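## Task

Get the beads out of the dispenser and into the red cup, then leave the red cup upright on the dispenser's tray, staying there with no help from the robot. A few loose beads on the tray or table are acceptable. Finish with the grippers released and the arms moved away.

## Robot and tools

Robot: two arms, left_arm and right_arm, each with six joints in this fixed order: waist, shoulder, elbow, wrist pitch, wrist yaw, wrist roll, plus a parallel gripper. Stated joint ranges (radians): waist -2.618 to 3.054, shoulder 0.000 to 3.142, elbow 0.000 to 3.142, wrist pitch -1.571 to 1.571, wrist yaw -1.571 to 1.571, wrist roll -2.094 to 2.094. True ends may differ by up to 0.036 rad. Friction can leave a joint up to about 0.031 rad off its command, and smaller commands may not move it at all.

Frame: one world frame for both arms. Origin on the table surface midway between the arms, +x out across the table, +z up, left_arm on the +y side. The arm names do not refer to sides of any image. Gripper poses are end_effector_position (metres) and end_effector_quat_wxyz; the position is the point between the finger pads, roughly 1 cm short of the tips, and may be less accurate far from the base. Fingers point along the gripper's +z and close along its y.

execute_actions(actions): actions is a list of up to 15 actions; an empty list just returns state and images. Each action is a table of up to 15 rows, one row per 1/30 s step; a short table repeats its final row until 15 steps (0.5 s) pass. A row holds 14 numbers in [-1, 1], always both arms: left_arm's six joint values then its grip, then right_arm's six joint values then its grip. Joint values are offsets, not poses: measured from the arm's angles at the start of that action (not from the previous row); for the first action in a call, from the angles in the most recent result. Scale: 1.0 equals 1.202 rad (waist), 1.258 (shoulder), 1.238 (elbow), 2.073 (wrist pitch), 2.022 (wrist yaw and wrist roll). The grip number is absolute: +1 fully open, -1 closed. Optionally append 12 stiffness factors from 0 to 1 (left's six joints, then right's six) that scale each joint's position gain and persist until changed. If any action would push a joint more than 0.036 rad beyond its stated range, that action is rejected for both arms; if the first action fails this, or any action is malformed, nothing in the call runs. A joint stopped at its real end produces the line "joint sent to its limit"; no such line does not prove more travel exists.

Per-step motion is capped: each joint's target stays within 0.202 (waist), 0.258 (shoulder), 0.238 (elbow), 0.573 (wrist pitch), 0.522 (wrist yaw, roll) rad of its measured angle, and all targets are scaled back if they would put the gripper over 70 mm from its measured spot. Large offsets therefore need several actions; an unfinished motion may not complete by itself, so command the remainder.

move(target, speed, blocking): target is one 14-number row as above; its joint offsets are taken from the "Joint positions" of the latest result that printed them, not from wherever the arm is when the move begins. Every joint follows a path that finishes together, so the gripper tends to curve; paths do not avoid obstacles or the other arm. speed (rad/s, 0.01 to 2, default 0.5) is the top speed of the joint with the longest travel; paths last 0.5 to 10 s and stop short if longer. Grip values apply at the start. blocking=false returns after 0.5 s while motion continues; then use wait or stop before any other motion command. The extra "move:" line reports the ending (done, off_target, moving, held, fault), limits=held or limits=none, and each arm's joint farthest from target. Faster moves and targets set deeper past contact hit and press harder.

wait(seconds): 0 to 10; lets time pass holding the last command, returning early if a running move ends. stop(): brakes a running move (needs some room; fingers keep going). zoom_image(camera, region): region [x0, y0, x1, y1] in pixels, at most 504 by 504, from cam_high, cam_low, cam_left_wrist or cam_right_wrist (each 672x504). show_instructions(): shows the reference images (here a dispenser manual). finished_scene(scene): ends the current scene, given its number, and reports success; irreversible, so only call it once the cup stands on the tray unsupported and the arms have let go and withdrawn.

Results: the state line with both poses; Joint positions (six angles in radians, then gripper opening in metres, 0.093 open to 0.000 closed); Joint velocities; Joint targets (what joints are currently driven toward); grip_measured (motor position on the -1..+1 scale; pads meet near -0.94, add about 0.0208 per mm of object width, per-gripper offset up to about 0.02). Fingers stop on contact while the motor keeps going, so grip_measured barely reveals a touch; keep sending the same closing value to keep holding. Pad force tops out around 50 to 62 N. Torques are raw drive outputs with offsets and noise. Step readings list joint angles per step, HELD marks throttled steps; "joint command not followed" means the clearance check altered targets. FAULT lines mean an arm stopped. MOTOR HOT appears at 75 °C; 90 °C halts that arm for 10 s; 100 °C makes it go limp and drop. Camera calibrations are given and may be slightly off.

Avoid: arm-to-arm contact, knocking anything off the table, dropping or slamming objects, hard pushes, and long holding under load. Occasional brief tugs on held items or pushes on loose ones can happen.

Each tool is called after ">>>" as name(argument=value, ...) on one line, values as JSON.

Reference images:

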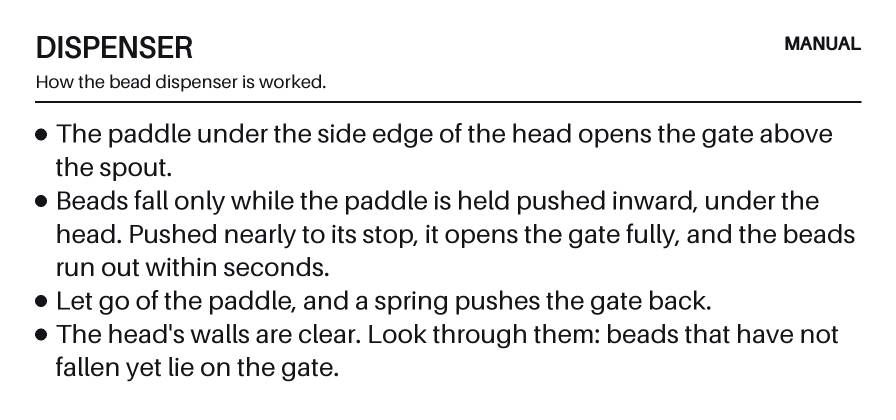

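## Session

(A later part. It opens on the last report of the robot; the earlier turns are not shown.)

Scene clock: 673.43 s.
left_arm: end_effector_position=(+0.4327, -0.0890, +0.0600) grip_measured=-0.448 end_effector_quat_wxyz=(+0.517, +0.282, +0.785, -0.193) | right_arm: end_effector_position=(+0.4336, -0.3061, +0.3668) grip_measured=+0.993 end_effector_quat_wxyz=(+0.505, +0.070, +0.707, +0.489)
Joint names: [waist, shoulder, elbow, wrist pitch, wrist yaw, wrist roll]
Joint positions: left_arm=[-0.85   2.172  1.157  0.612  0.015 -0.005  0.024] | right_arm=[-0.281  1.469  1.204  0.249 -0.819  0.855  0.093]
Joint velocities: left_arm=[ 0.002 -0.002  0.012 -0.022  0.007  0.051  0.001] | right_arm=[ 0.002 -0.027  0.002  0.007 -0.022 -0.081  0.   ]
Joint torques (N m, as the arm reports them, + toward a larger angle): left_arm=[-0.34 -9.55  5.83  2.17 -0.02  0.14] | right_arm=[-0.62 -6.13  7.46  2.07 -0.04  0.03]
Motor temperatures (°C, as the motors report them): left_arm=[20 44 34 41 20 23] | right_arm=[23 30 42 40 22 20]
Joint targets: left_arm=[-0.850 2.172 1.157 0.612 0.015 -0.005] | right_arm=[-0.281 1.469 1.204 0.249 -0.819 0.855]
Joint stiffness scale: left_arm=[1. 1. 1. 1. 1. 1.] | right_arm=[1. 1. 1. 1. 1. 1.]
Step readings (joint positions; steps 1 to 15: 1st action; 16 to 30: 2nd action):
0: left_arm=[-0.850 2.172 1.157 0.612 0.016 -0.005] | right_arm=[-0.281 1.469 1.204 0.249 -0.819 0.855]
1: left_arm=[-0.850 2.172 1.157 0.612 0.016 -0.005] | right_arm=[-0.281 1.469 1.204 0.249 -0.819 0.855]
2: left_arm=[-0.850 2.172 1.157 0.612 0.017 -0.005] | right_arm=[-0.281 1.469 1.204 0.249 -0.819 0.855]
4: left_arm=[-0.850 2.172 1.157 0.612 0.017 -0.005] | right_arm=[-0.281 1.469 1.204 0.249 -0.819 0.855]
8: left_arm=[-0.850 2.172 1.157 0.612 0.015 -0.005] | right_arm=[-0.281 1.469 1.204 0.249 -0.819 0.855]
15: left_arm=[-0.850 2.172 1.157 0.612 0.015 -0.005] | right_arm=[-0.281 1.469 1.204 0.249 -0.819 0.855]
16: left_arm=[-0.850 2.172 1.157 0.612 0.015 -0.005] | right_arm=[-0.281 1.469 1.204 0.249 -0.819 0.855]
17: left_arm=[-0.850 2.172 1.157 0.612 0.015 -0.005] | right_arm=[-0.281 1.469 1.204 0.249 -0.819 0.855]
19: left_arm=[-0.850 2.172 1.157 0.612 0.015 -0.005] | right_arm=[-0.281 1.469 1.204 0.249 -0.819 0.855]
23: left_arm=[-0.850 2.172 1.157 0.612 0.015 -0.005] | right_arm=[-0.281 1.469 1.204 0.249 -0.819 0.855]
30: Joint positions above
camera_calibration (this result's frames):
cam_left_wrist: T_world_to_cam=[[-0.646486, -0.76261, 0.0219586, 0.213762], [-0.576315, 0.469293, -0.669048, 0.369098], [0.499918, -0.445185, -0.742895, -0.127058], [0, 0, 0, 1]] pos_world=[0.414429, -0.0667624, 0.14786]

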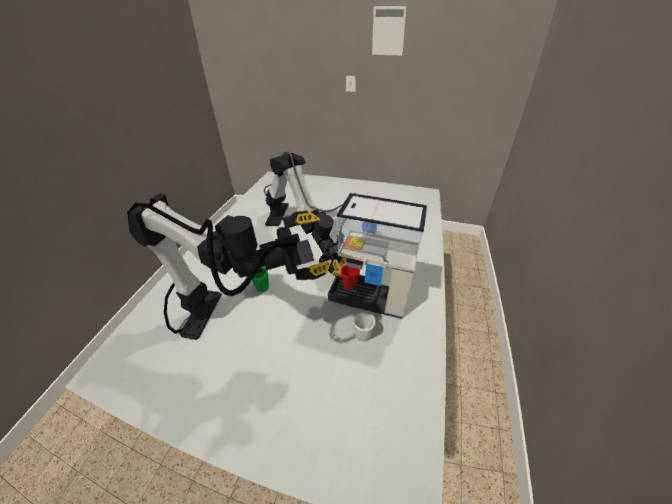

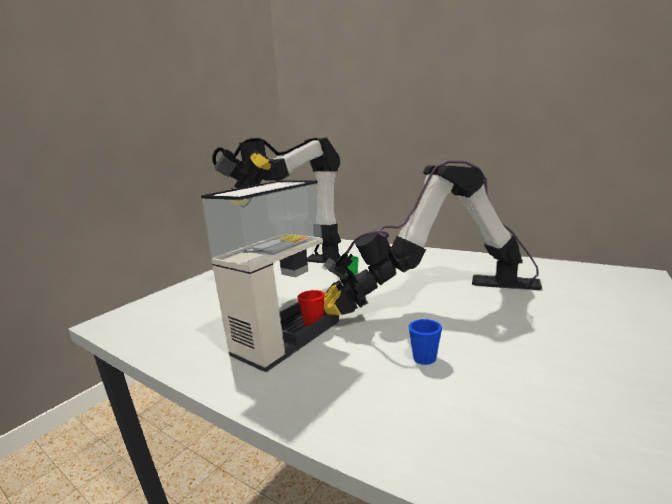

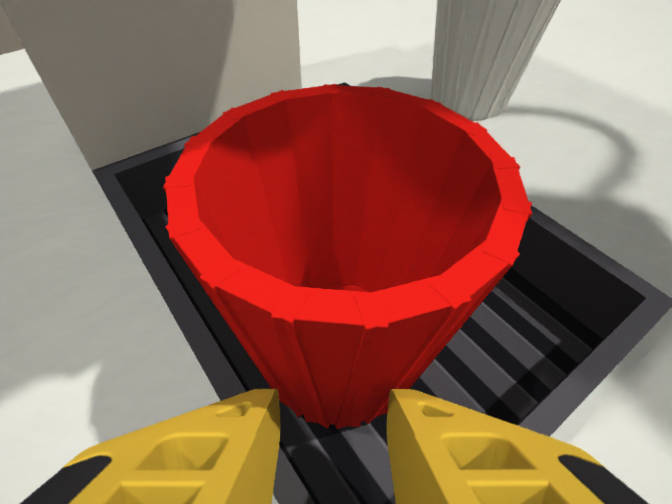

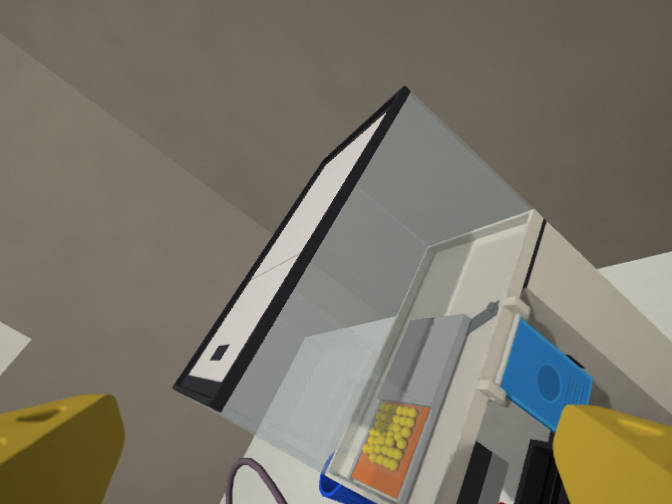

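>>> execute_actions(actions=[])

Scene clock: 701.17 s.
left_arm: end_effector_position=(+0.4327, -0.0890, +0.0600) grip_measured=-0.448 end_effector_quat_wxyz=(+0.517, +0.282, +0.785, -0.193) | right_arm: end_effector_position=(+0.4336, -0.3061, +0.3668) grip_measured=+0.993 end_effector_quat_wxyz=(+0.505, +0.070, +0.707, +0.489)
Joint names: [waist, shoulder, elbow, wrist pitch, wrist yaw, wrist roll]
Joint positions: left_arm=[-0.85   2.172  1.157  0.612  0.015 -0.005  0.024] | right_arm=[-0.281  1.469  1.204  0.249 -0.819  0.855  0.093]
Joint velocities: left_arm=[ 0.017 -0.007 -0.007 -0.037  0.037  0.051 -0.001] | right_arm=[-0.007 -0.017 -0.022 -0.037 -0.022  0.007 -0.   ]
Joint torques (N m, as the arm reports them, + toward a larger angle): left_arm=[-0.31 -9.58  5.97  2.16  0.02  0.15] | right_arm=[-0.62 -6.12  7.45  2.07 -0.04  0.02]
Motor temperatures (°C, as the motors report them): left_arm=[20 45 33 41 20 23] | right_arm=[23 31 42 40 22 20]
Joint targets: left_arm=[-0.850 2.172 1.157 0.612 0.015 -0.005] | right_arm=[-0.281 1.469 1.204 0.249 -0.819 0.855]
Joint stiffness scale: left_arm=[1. 1. 1. 1. 1. 1.] | right_arm=[1. 1. 1. 1. 1. 1.]
camera_calibration (this result's frames):
cam_left_wrist: T_world_to_cam=[[-0.646486, -0.76261, 0.0219586, 0.213762], [-0.576315, 0.469293, -0.669048, 0.369098], [0.499918, -0.445185, -0.742895, -0.127058], [0, 0, 0, 1]] pos_world=[0.414429, -0.0667624, 0.14786]

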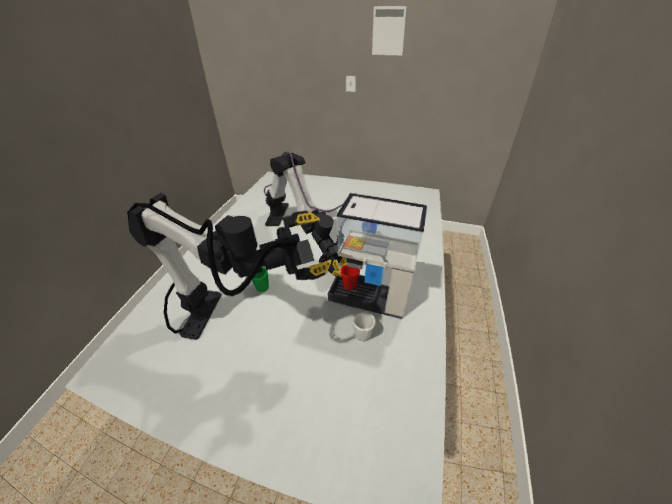

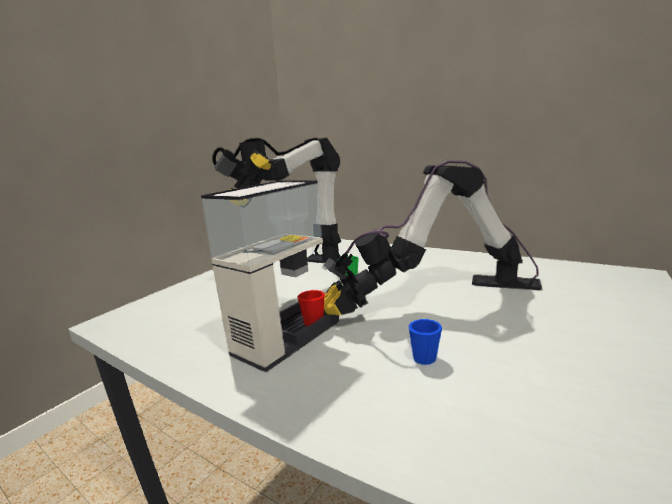

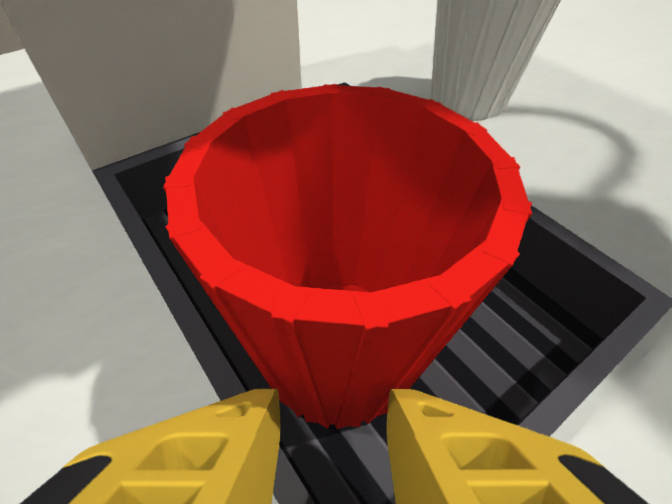

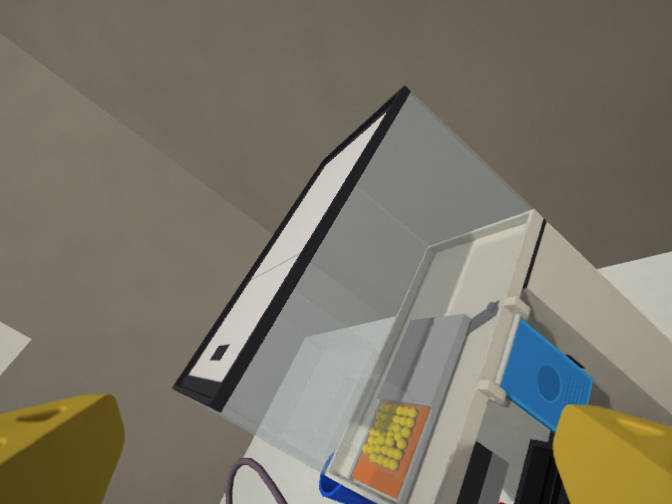

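>>> zoom_image(camera="cam_low", region=[180, 200, 420, 380])

>>> zoom_image(camera="cam_high", region=[260, 180, 460, 350])

Region (180, 200, 420, 380) of cam_low's 672x504 image, scaled by 2.100, with more detail than that image has; it fills the top 378 rows of this view, and the rest is white.

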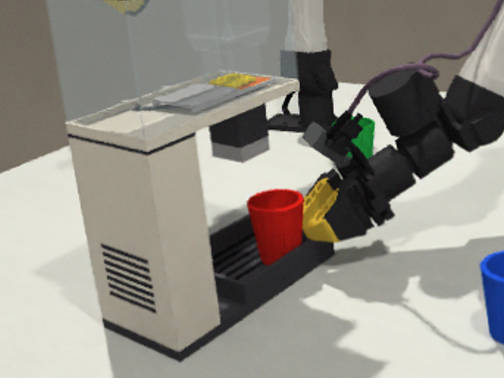

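Region (260, 180, 460, 350) of cam_high's 672x504 image, scaled by 2.520, with more detail than that image has; it fills the top 428 rows of this view, and the rest is white.

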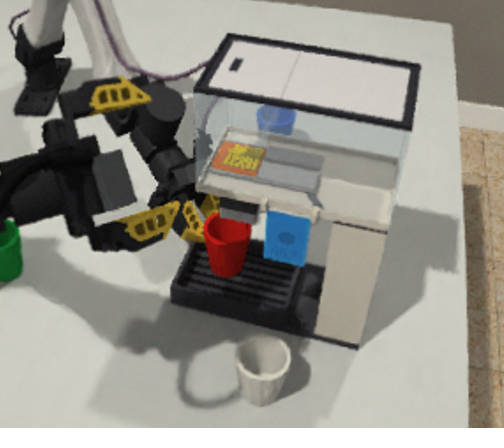

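>>> move(target=[0,0.025,0,0,0,0,-0.45, 0,0,0,0,0,0,1], speed=0.1)

Scene clock: 729.83 s.
left_arm: end_effector_position=(+0.4327, -0.0891, +0.0594) grip_measured=-0.448 end_effector_quat_wxyz=(+0.517, +0.282, +0.785, -0.193) | right_arm: end_effector_position=(+0.4336, -0.3061, +0.3668) grip_measured=+0.993 end_effector_quat_wxyz=(+0.505, +0.070, +0.707, +0.489)
Joint names: [waist, shoulder, elbow, wrist pitch, wrist yaw, wrist roll]
Joint positions: left_arm=[-0.85   2.174  1.157  0.614  0.015 -0.005  0.024] | right_arm=[-0.281  1.469  1.204  0.249 -0.819  0.855  0.093]
Joint velocities: left_arm=[ 0.002  0.002 -0.002 -0.037  0.007  0.022  0.   ] | right_arm=[-0.017  0.027  0.002  0.007  0.007  0.081  0.001]
Joint torques (N m, as the arm reports them, + toward a larger angle): left_arm=[-0.26 -7.44  5.91  2.13  0.01  0.15] | right_arm=[-0.63 -6.12  7.45  2.08 -0.04  0.03]
Motor temperatures (°C, as the motors report them): left_arm=[20 45 32 41 20 23] | right_arm=[23 31 43 40 22 20]
Joint targets: left_arm=[-0.850 2.203 1.157 0.612 0.015 -0.005] | right_arm=[-0.281 1.469 1.204 0.249 -0.819 0.855]
Joint stiffness scale: left_arm=[1. 1. 1. 1. 1. 1.] | right_arm=[1. 1. 1. 1. 1. 1.]
move: off_target (left_arm); limits=none; left_arm: farthest joint: the shoulder, 0.030 radians from its target (0.032 radians at the start); right_arm: farthest joint: the waist, 0.000 radians from its target (0.000 radians at the start)
camera_calibration (this result's frames):
cam_left_wrist: T_world_to_cam=[[-0.646492, -0.762605, 0.0219522, 0.213779], [-0.576117, 0.469131, -0.669332, 0.368736], [0.500137, -0.445365, -0.742639, -0.127664], [0, 0, 0, 1]] pos_world=[0.414492, -0.0668138, 0.147305]

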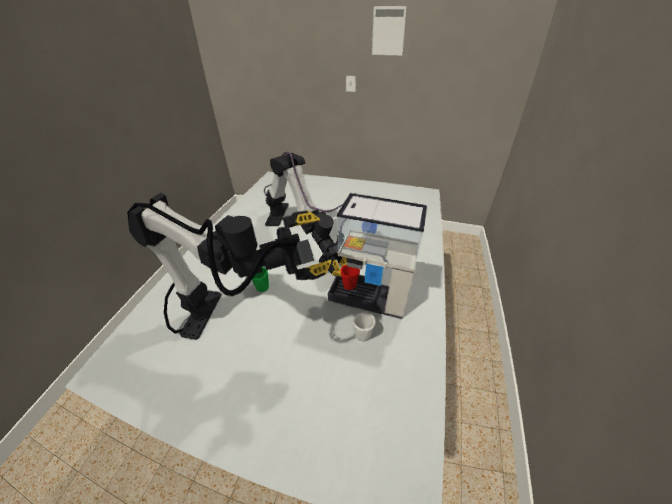

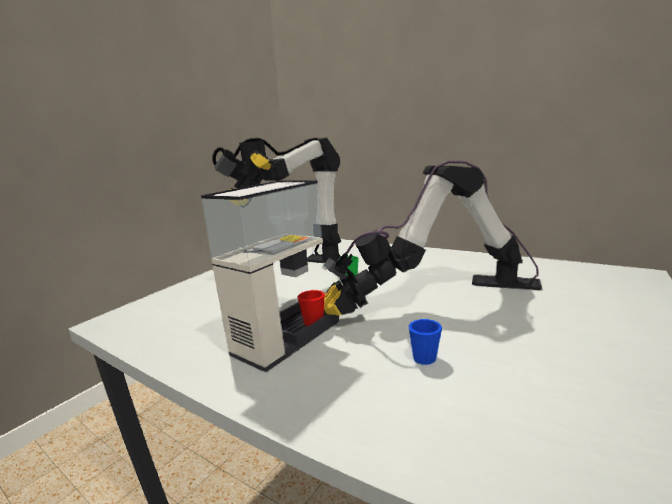

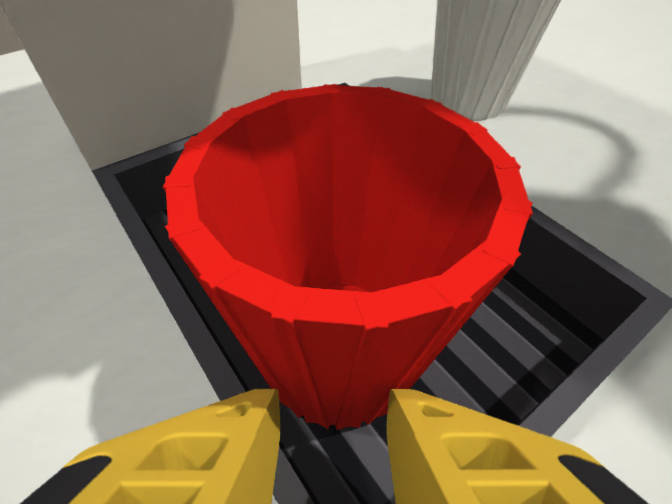

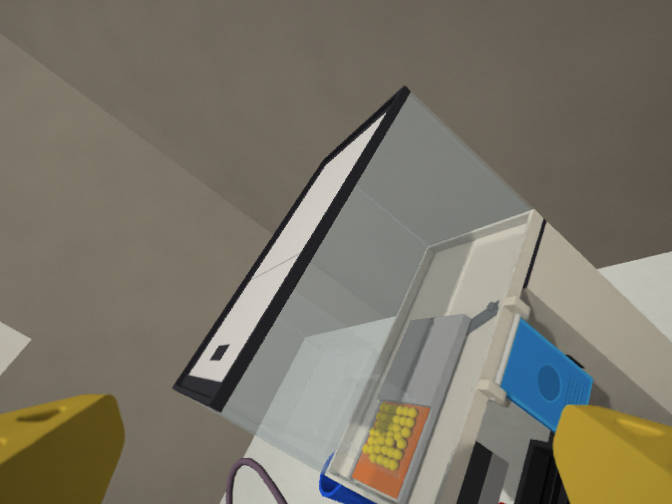

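>>> move(target=[0,0.072,0.125,-0.032,0,0,-0.45, 0,0,0,0,0,0,1], speed=0.1)

Scene clock: 743.60 s.
left_arm: end_effector_position=(+0.4524, -0.1057, +0.0602) grip_measured=-0.448 end_effector_quat_wxyz=(+0.518, +0.283, +0.784, -0.194) | right_arm: end_effector_position=(+0.4336, -0.3061, +0.3668) grip_measured=+0.993 end_effector_quat_wxyz=(+0.505, +0.070, +0.707, +0.489)
Joint names: [waist, shoulder, elbow, wrist pitch, wrist yaw, wrist roll]
Joint positions: left_arm=[-0.85   2.245  1.289  0.558  0.018 -0.005  0.024] | right_arm=[-0.281  1.469  1.204  0.249 -0.819  0.855  0.093]
Joint velocities: left_arm=[-0.002  0.007 -0.007  0.007 -0.037 -0.051  0.   ] | right_arm=[ 0.002  0.002  0.007  0.007 -0.095  0.007  0.   ]
Joint torques (N m, as the arm reports them, + toward a larger angle): left_arm=[-0.27 -9.    7.71  2.05 -0.09  0.14] | right_arm=[-0.64 -6.13  7.46  2.07 -0.04  0.02]
Motor temperatures (°C, as the motors report them): left_arm=[20 44 32 41 20 23] | right_arm=[23 31 43 40 22 20]
Joint targets: left_arm=[-0.850 2.264 1.312 0.548 0.015 -0.005] | right_arm=[-0.281 1.469 1.204 0.249 -0.819 0.855]
Joint stiffness scale: left_arm=[1. 1. 1. 1. 1. 1.] | right_arm=[1. 1. 1. 1. 1. 1.]
move: off_target (left_arm); limits=none; left_arm: farthest joint: the elbow, 0.023 radians from its target (0.154 radians at the start); right_arm: farthest joint: the waist, 0.000 radians from its target (0.000 radians at the start)
camera_calibration (this result's frames):
cam_left_wrist: T_world_to_cam=[[-0.648417, -0.76094, 0.0229239, 0.214731], [-0.573428, 0.468383, -0.672159, 0.38721], [0.500736, -0.448985, -0.740052, -0.14516], [0, 0, 0, 1]] pos_world=[0.433959, -0.0831399, 0.147918]

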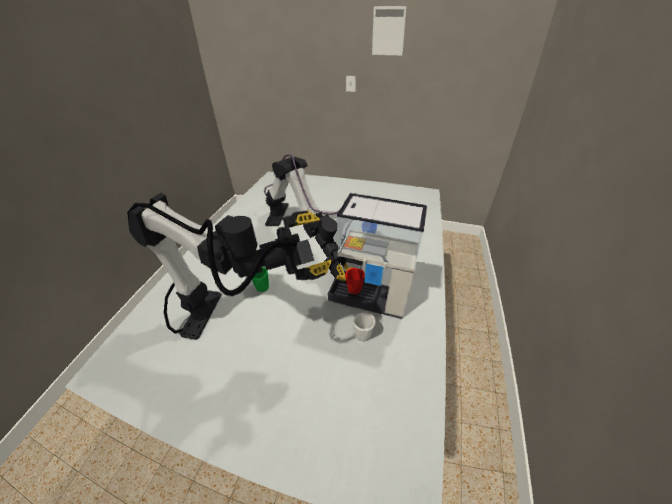

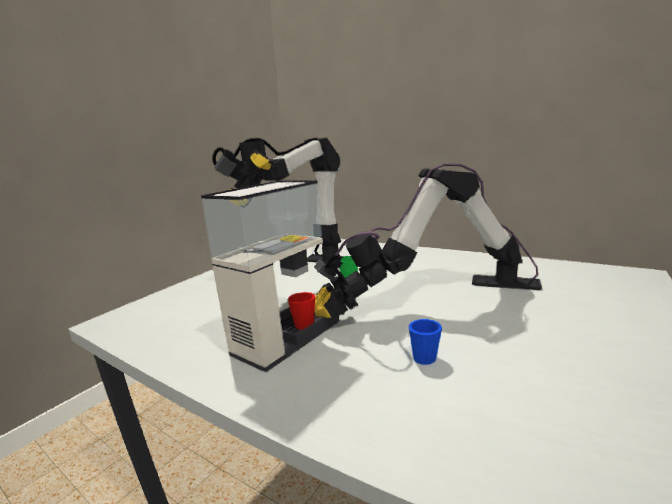

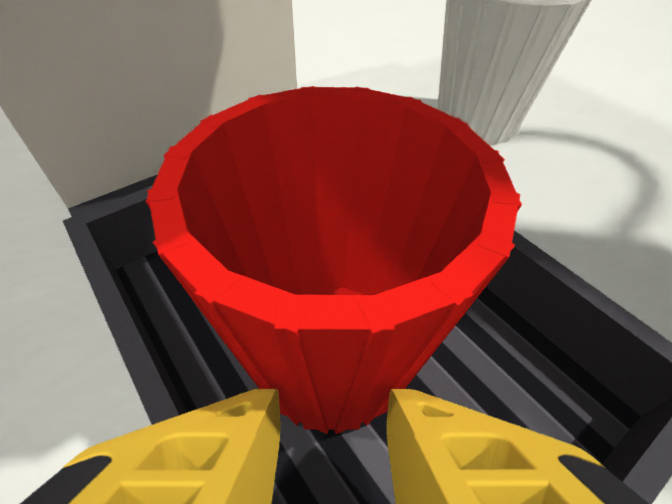

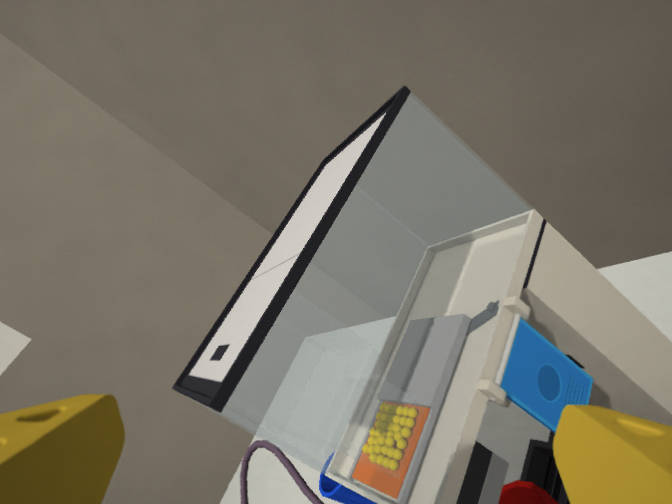

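>>> zoom_image(camera="cam_low", region=[180, 200, 420, 380])

>>> zoom_image(camera="cam_high", region=[260, 180, 460, 350])

Region (180, 200, 420, 380) of cam_low's 672x504 image, scaled by 2.100, with more detail than that image has; it fills the top 378 rows of this view, and the rest is white.

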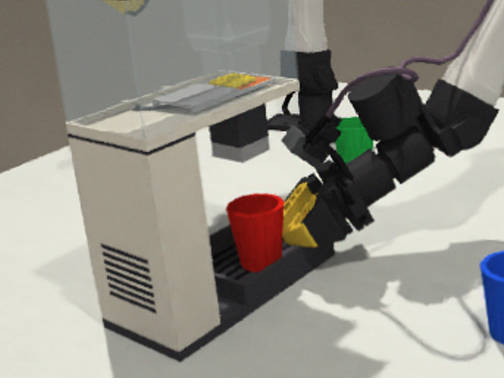

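Region (260, 180, 460, 350) of cam_high's 672x504 image, scaled by 2.520, with more detail than that image has; it fills the top 428 rows of this view, and the rest is white.

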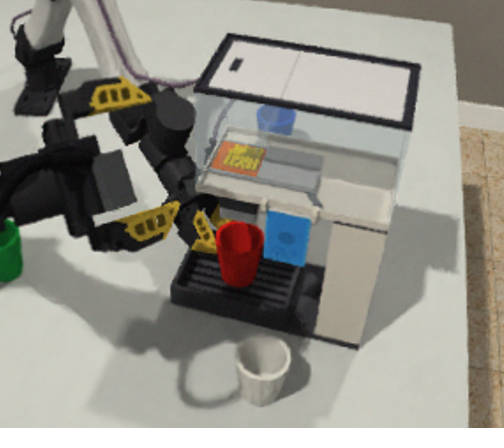

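>>> move(target=[-0.035,0.054,0.057,-0.005,0,0,-0.45, 0,0,0,0,0,0,1], speed=0.08)

>>> zoom_image(camera="cam_low", region=[180, 200, 420, 380])

>>> zoom_image(camera="cam_high", region=[260, 180, 460, 350])

Scene clock: 767.50 s.
left_arm: end_effector_position=(+0.4565, -0.1178, +0.0591) grip_measured=-0.448 end_effector_quat_wxyz=(+0.525, +0.282, +0.780, -0.192) | right_arm: end_effector_position=(+0.4336, -0.3061, +0.3668) grip_measured=+0.993 end_effector_quat_wxyz=(+0.505, +0.070, +0.707, +0.489)
Joint names: [waist, shoulder, elbow, wrist pitch, wrist yaw, wrist roll]
Joint positions: left_arm=[-0.868  2.282  1.339  0.558 -0.006 -0.005  0.024] | right_arm=[-0.281  1.469  1.204  0.249 -0.819  0.855  0.093]
Joint velocities: left_arm=[-0.002 -0.032 -0.007 -0.022 -0.051 -0.022 -0.   ] | right_arm=[-0.007 -0.007 -0.027  0.022  0.066 -0.037 -0.001]
Joint torques (N m, as the arm reports them, + toward a larger angle): left_arm=[-2.2  -8.44  7.47  2.09  0.21  0.14] | right_arm=[-0.63 -6.12  7.44  2.08 -0.04  0.03]
Motor temperatures (°C, as the motors report them): left_arm=[20 44 33 40 20 23] | right_arm=[23 31 43 40 22 20]
Joint targets: left_arm=[-0.892 2.313 1.359 0.547 0.017 -0.005] | right_arm=[-0.281 1.469 1.204 0.249 -0.819 0.855]
Joint stiffness scale: left_arm=[1. 1. 1. 1. 1. 1.] | right_arm=[1. 1. 1. 1. 1. 1.]
move: off_target (left_arm); limits=none; left_arm: farthest joint: the shoulder, 0.031 radians from its target (0.068 radians at the start); right_arm: farthest joint: the waist, 0.000 radians from its target (0.000 radians at the start)
camera_calibration (this result's frames):
cam_left_wrist: T_world_to_cam=[[-0.645415, -0.763707, 0.0137824, 0.2071], [-0.564978, 0.465169, -0.681481, 0.390863], [0.514041, -0.447625, -0.731706, -0.159797], [0, 0, 0, 1]] pos_world=[0.436637, -0.0951826, 0.146587]

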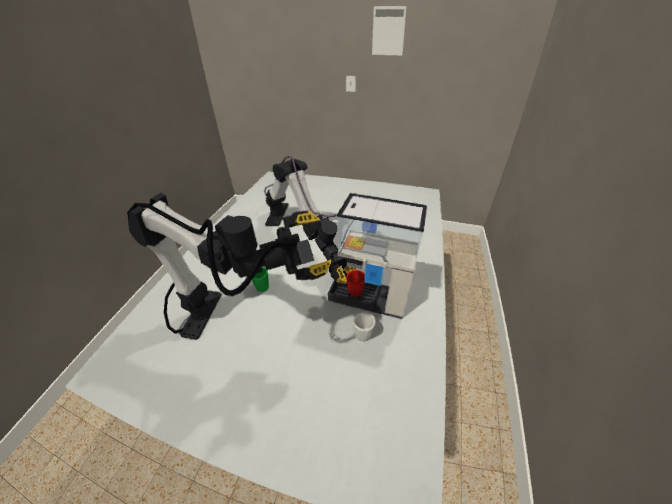

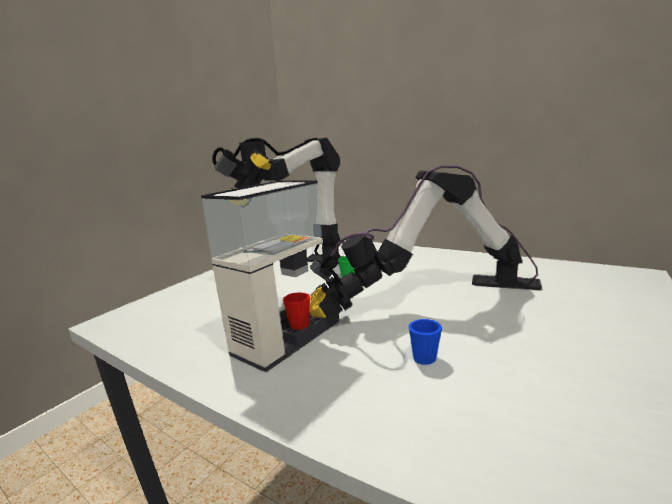

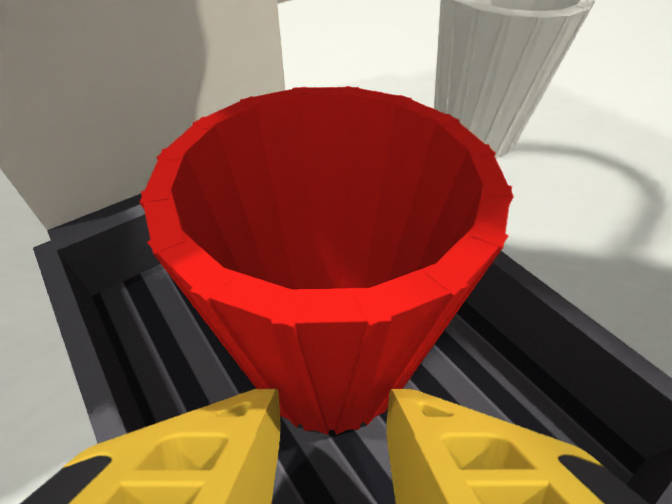

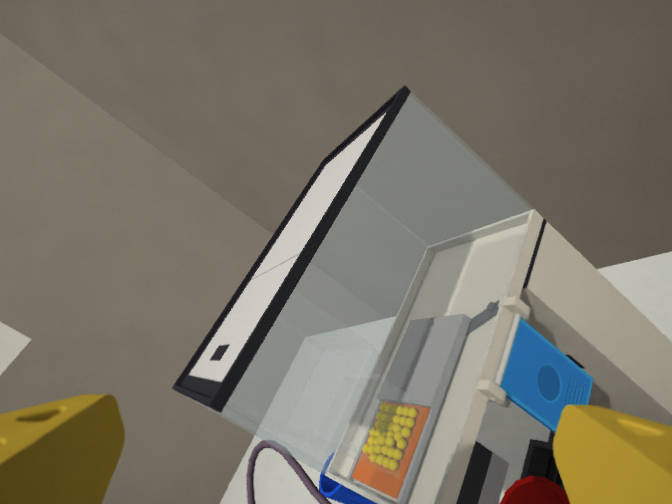

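Region (180, 200, 420, 380) of cam_low's 672x504 image, scaled by 2.100, with more detail than that image has; it fills the top 378 rows of this view, and the rest is white.

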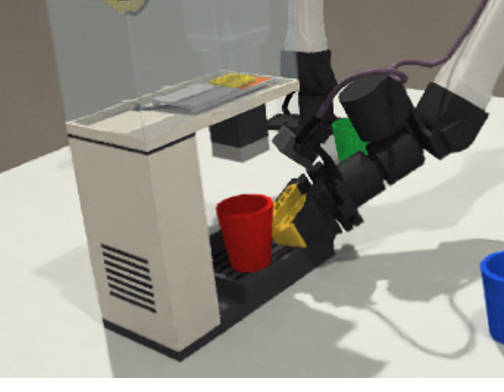

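Region (260, 180, 460, 350) of cam_high's 672x504 image, scaled by 2.520, with more detail than that image has; it fills the top 428 rows of this view, and the rest is white.

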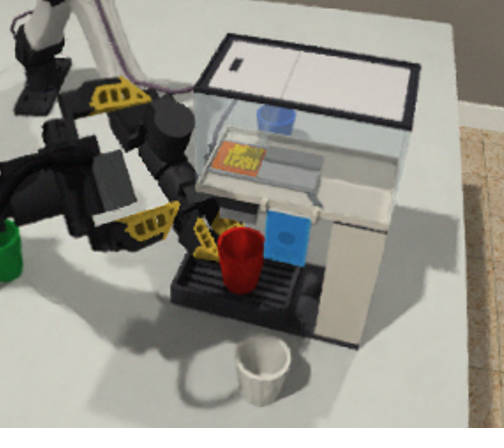

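>>> move(target=[0.01,-0.095,-0.15,0.026,0.003,0,-0.45, -0.032,0.624,0.136,0.305,-0.268,-0.423,-1], speed=0.4)

Scene clock: 837.80 s.
left_arm: end_effector_position=(+0.4318, -0.0964, +0.0594) grip_measured=-0.449 end_effector_quat_wxyz=(+0.520, +0.283, +0.784, -0.189) | right_arm: end_effector_position=(+0.5023, -0.2887, +0.1634) grip_measured=-0.998 end_effector_quat_wxyz=(+0.579, -0.381, +0.598, +0.402)
Joint names: [waist, shoulder, elbow, wrist pitch, wrist yaw, wrist roll]
Joint positions: left_arm=[-0.868  2.185  1.175  0.611 -0.008 -0.006  0.024] | right_arm=[-0.308  2.243  1.349  0.863 -1.351  0.01   0.   ]
Joint velocities: left_arm=[-0.007 -0.032 -0.012 -0.007 -0.051 -0.037 -0.   ] | right_arm=[-0.022 -0.012  0.002  0.007  0.051 -0.095  0.   ]
Joint torques (N m, as the arm reports them, + toward a larger angle): left_arm=[  0.52 -11.08   4.59   2.17   0.09   0.12] | right_arm=[ -1.59 -10.17   7.56   1.85  -0.16  -0.04]
Motor temperatures (°C, as the motors report them): left_arm=[21 44 34 40 20 23] | right_arm=[23 31 44 40 22 20]
Joint targets: left_arm=[-0.856 2.163 1.153 0.612 -0.000 -0.006] | right_arm=[-0.319 2.254 1.372 0.881 -1.361 0.000]
Joint stiffness scale: left_arm=[1. 1. 1. 1. 1. 1.] | right_arm=[1. 1. 1. 1. 1. 1.]
move: off_target (left_arm, right_arm); limits=none; left_arm: farthest joint: the shoulder, 0.023 radians from its target (0.120 radians at the start); right_arm: farthest joint: the elbow, 0.023 radians from its target (0.169 radians at the start)
camera_calibration (this result's frames):
cam_left_wrist: T_world_to_cam=[[-0.643822, -0.765059, 0.0133593, 0.206703], [-0.57259, 0.470125, -0.671657, 0.370305], [0.507577, -0.440077, -0.740742, -0.133248], [0, 0, 0, 1]] pos_world=[0.412746, -0.0745888, 0.147254]
cam_right_wrist: T_world_to_cam=[[0.93303, -0.358606, -0.0292702, -0.56867], [-0.178815, -0.391573, -0.902605, 0.16088], [0.312218, 0.847391, -0.429474, 0.237502], [0, 0, 0, 1]] pos_world=[0.485201, -0.342189, 0.230567]

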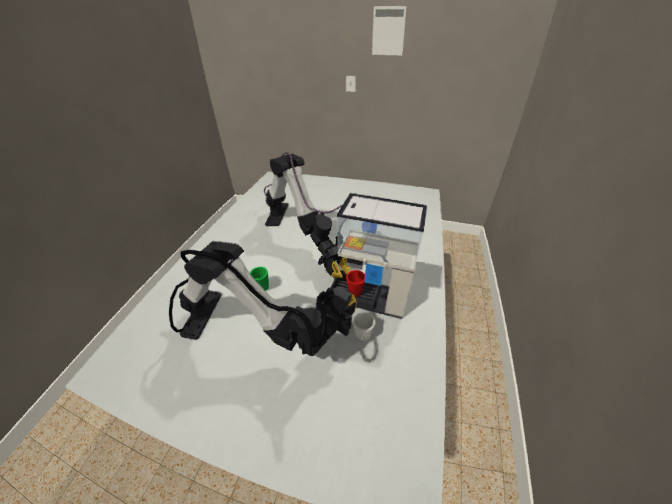

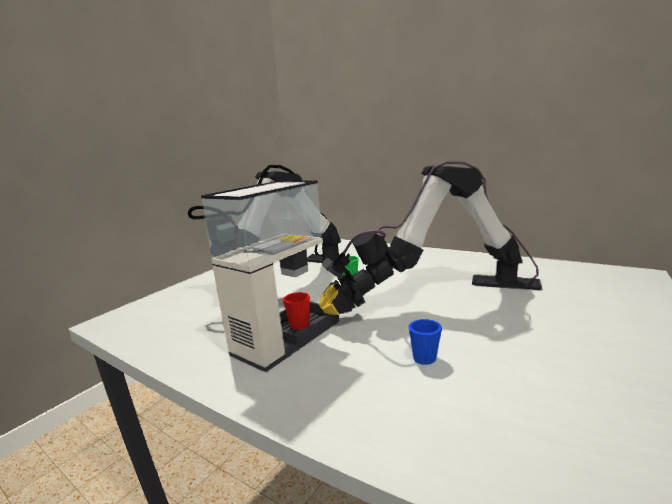

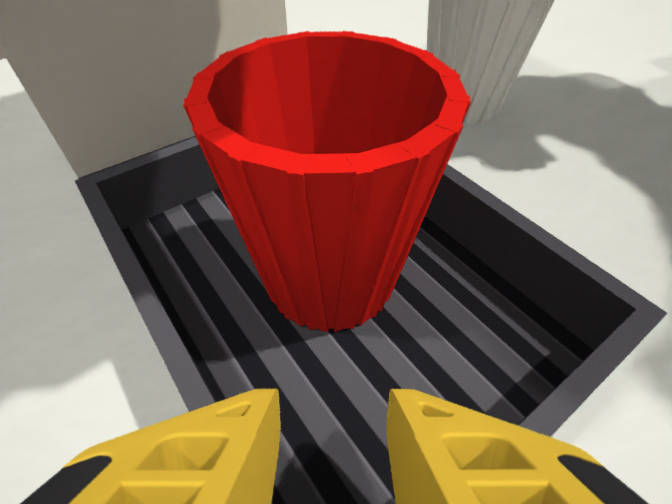

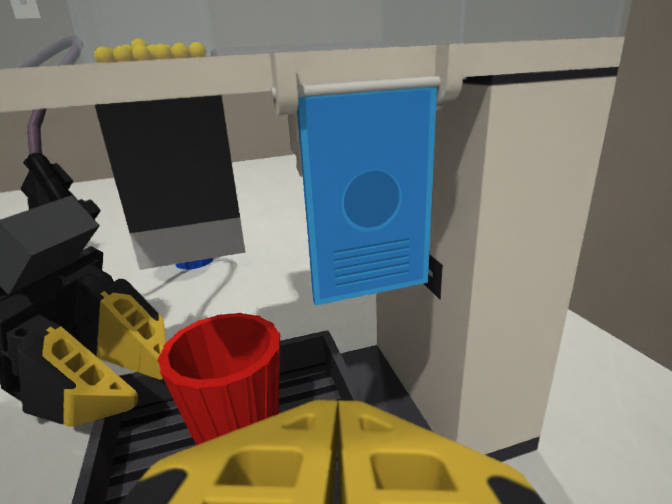

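>>> move(target=[0.02,-0.16,-0.21,0.03,0,0,-1, -0.009,0.009,0.018,0.009,-0.005,0,-1], speed=0.4)

Scene clock: 893.30 s.
left_arm: end_effector_position=(+0.3948, -0.0556, +0.0663) grip_measured=-1.000 end_effector_quat_wxyz=(+0.512, +0.280, +0.791, -0.182) | right_arm: end_effector_position=(+0.5023, -0.2887, +0.1636) grip_measured=-0.998 end_effector_quat_wxyz=(+0.579, -0.382, +0.598, +0.402)
Joint names: [waist, shoulder, elbow, wrist pitch, wrist yaw, wrist roll]
Joint positions: left_arm=[-0.854  2.008  0.932  0.654 -0.008 -0.006  0.   ] | right_arm=[-0.308  2.243  1.349  0.864 -1.351  0.01   0.   ]
Joint velocities: left_arm=[-0.007 -0.017 -0.012  0.022  0.007 -0.037  0.   ] | right_arm=[-0.012  0.002  0.012 -0.022 -0.037 -0.081  0.   ]
Joint torques (N m, as the arm reports them, + toward a larger angle): left_arm=[ 0.45 -9.92  4.7   2.33 -0.01  0.12] | right_arm=[ -1.6  -10.16   7.51   1.84  -0.15   0.08]
Motor temperatures (°C, as the motors report them): left_arm=[21 51 31 40 20 23] | right_arm=[23 40 44 39 22 20]
Joint targets: left_arm=[-0.844 1.984 0.916 0.673 -0.008 -0.006] | right_arm=[-0.319 2.254 1.371 0.882 -1.361 0.011]
Joint stiffness scale: left_arm=[1. 1. 1. 1. 1. 1.] | right_arm=[1. 1. 1. 1. 1. 1.]
move: off_target (left_arm, right_arm); limits=none; left_arm: farthest joint: the shoulder, 0.025 radians from its target (0.202 radians at the start); right_arm: farthest joint: the elbow, 0.022 radians from its target (0.022 radians at the start)
camera_calibration (this result's frames):
cam_left_wrist: T_world_to_cam=[[-0.633292, -0.773797, 0.0134108, 0.209316], [-0.590403, 0.47185, -0.654814, 0.340591], [0.500365, -0.422607, -0.755671, -0.0866418], [0, 0, 0, 1]] pos_world=[0.376997, -0.035355, 0.154744]
cam_right_wrist: T_world_to_cam=[[0.93321, -0.358258, -0.0277679, -0.568841], [-0.177329, -0.391946, -0.902736, 0.160163], [0.312529, 0.847366, -0.429297, 0.237362], [0, 0, 0, 1]] pos_world=[0.485067, -0.342149, 0.230688]

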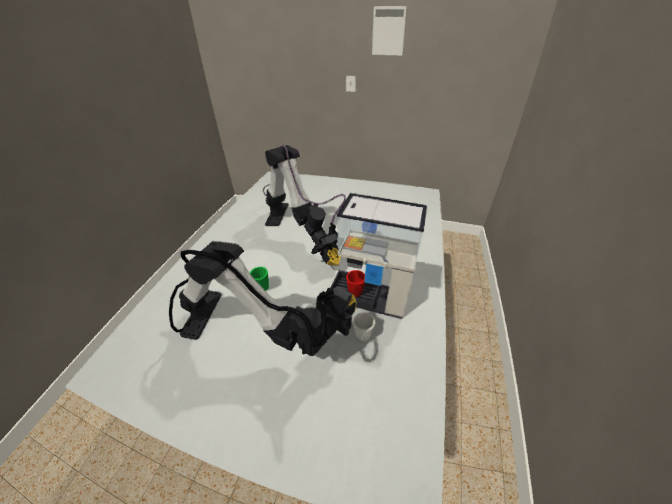

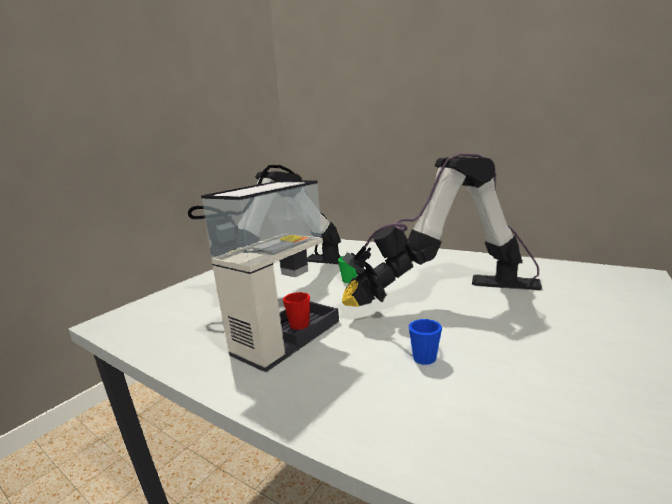

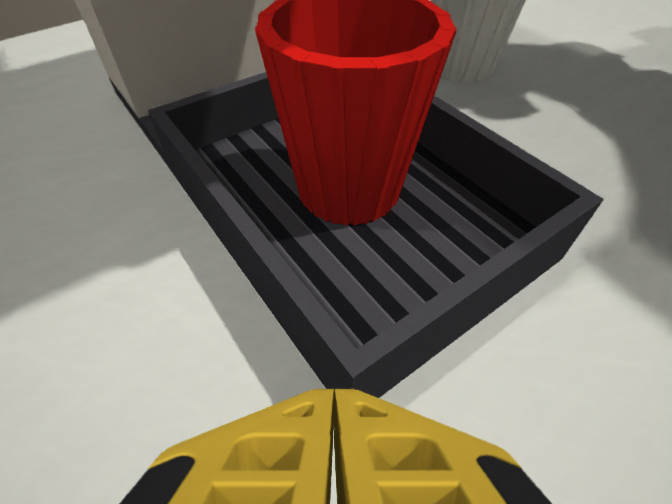

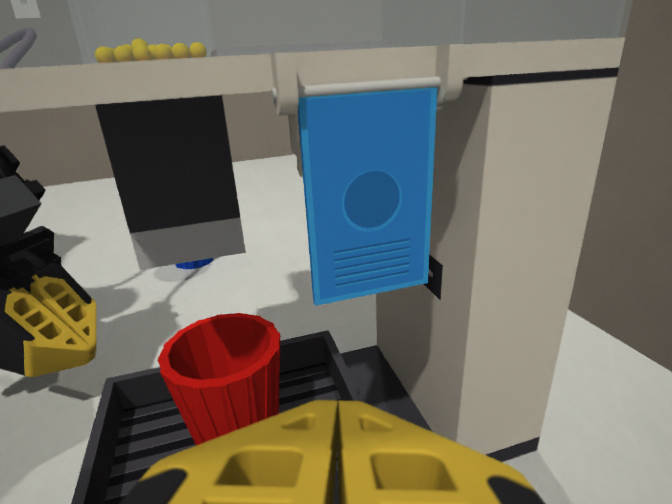

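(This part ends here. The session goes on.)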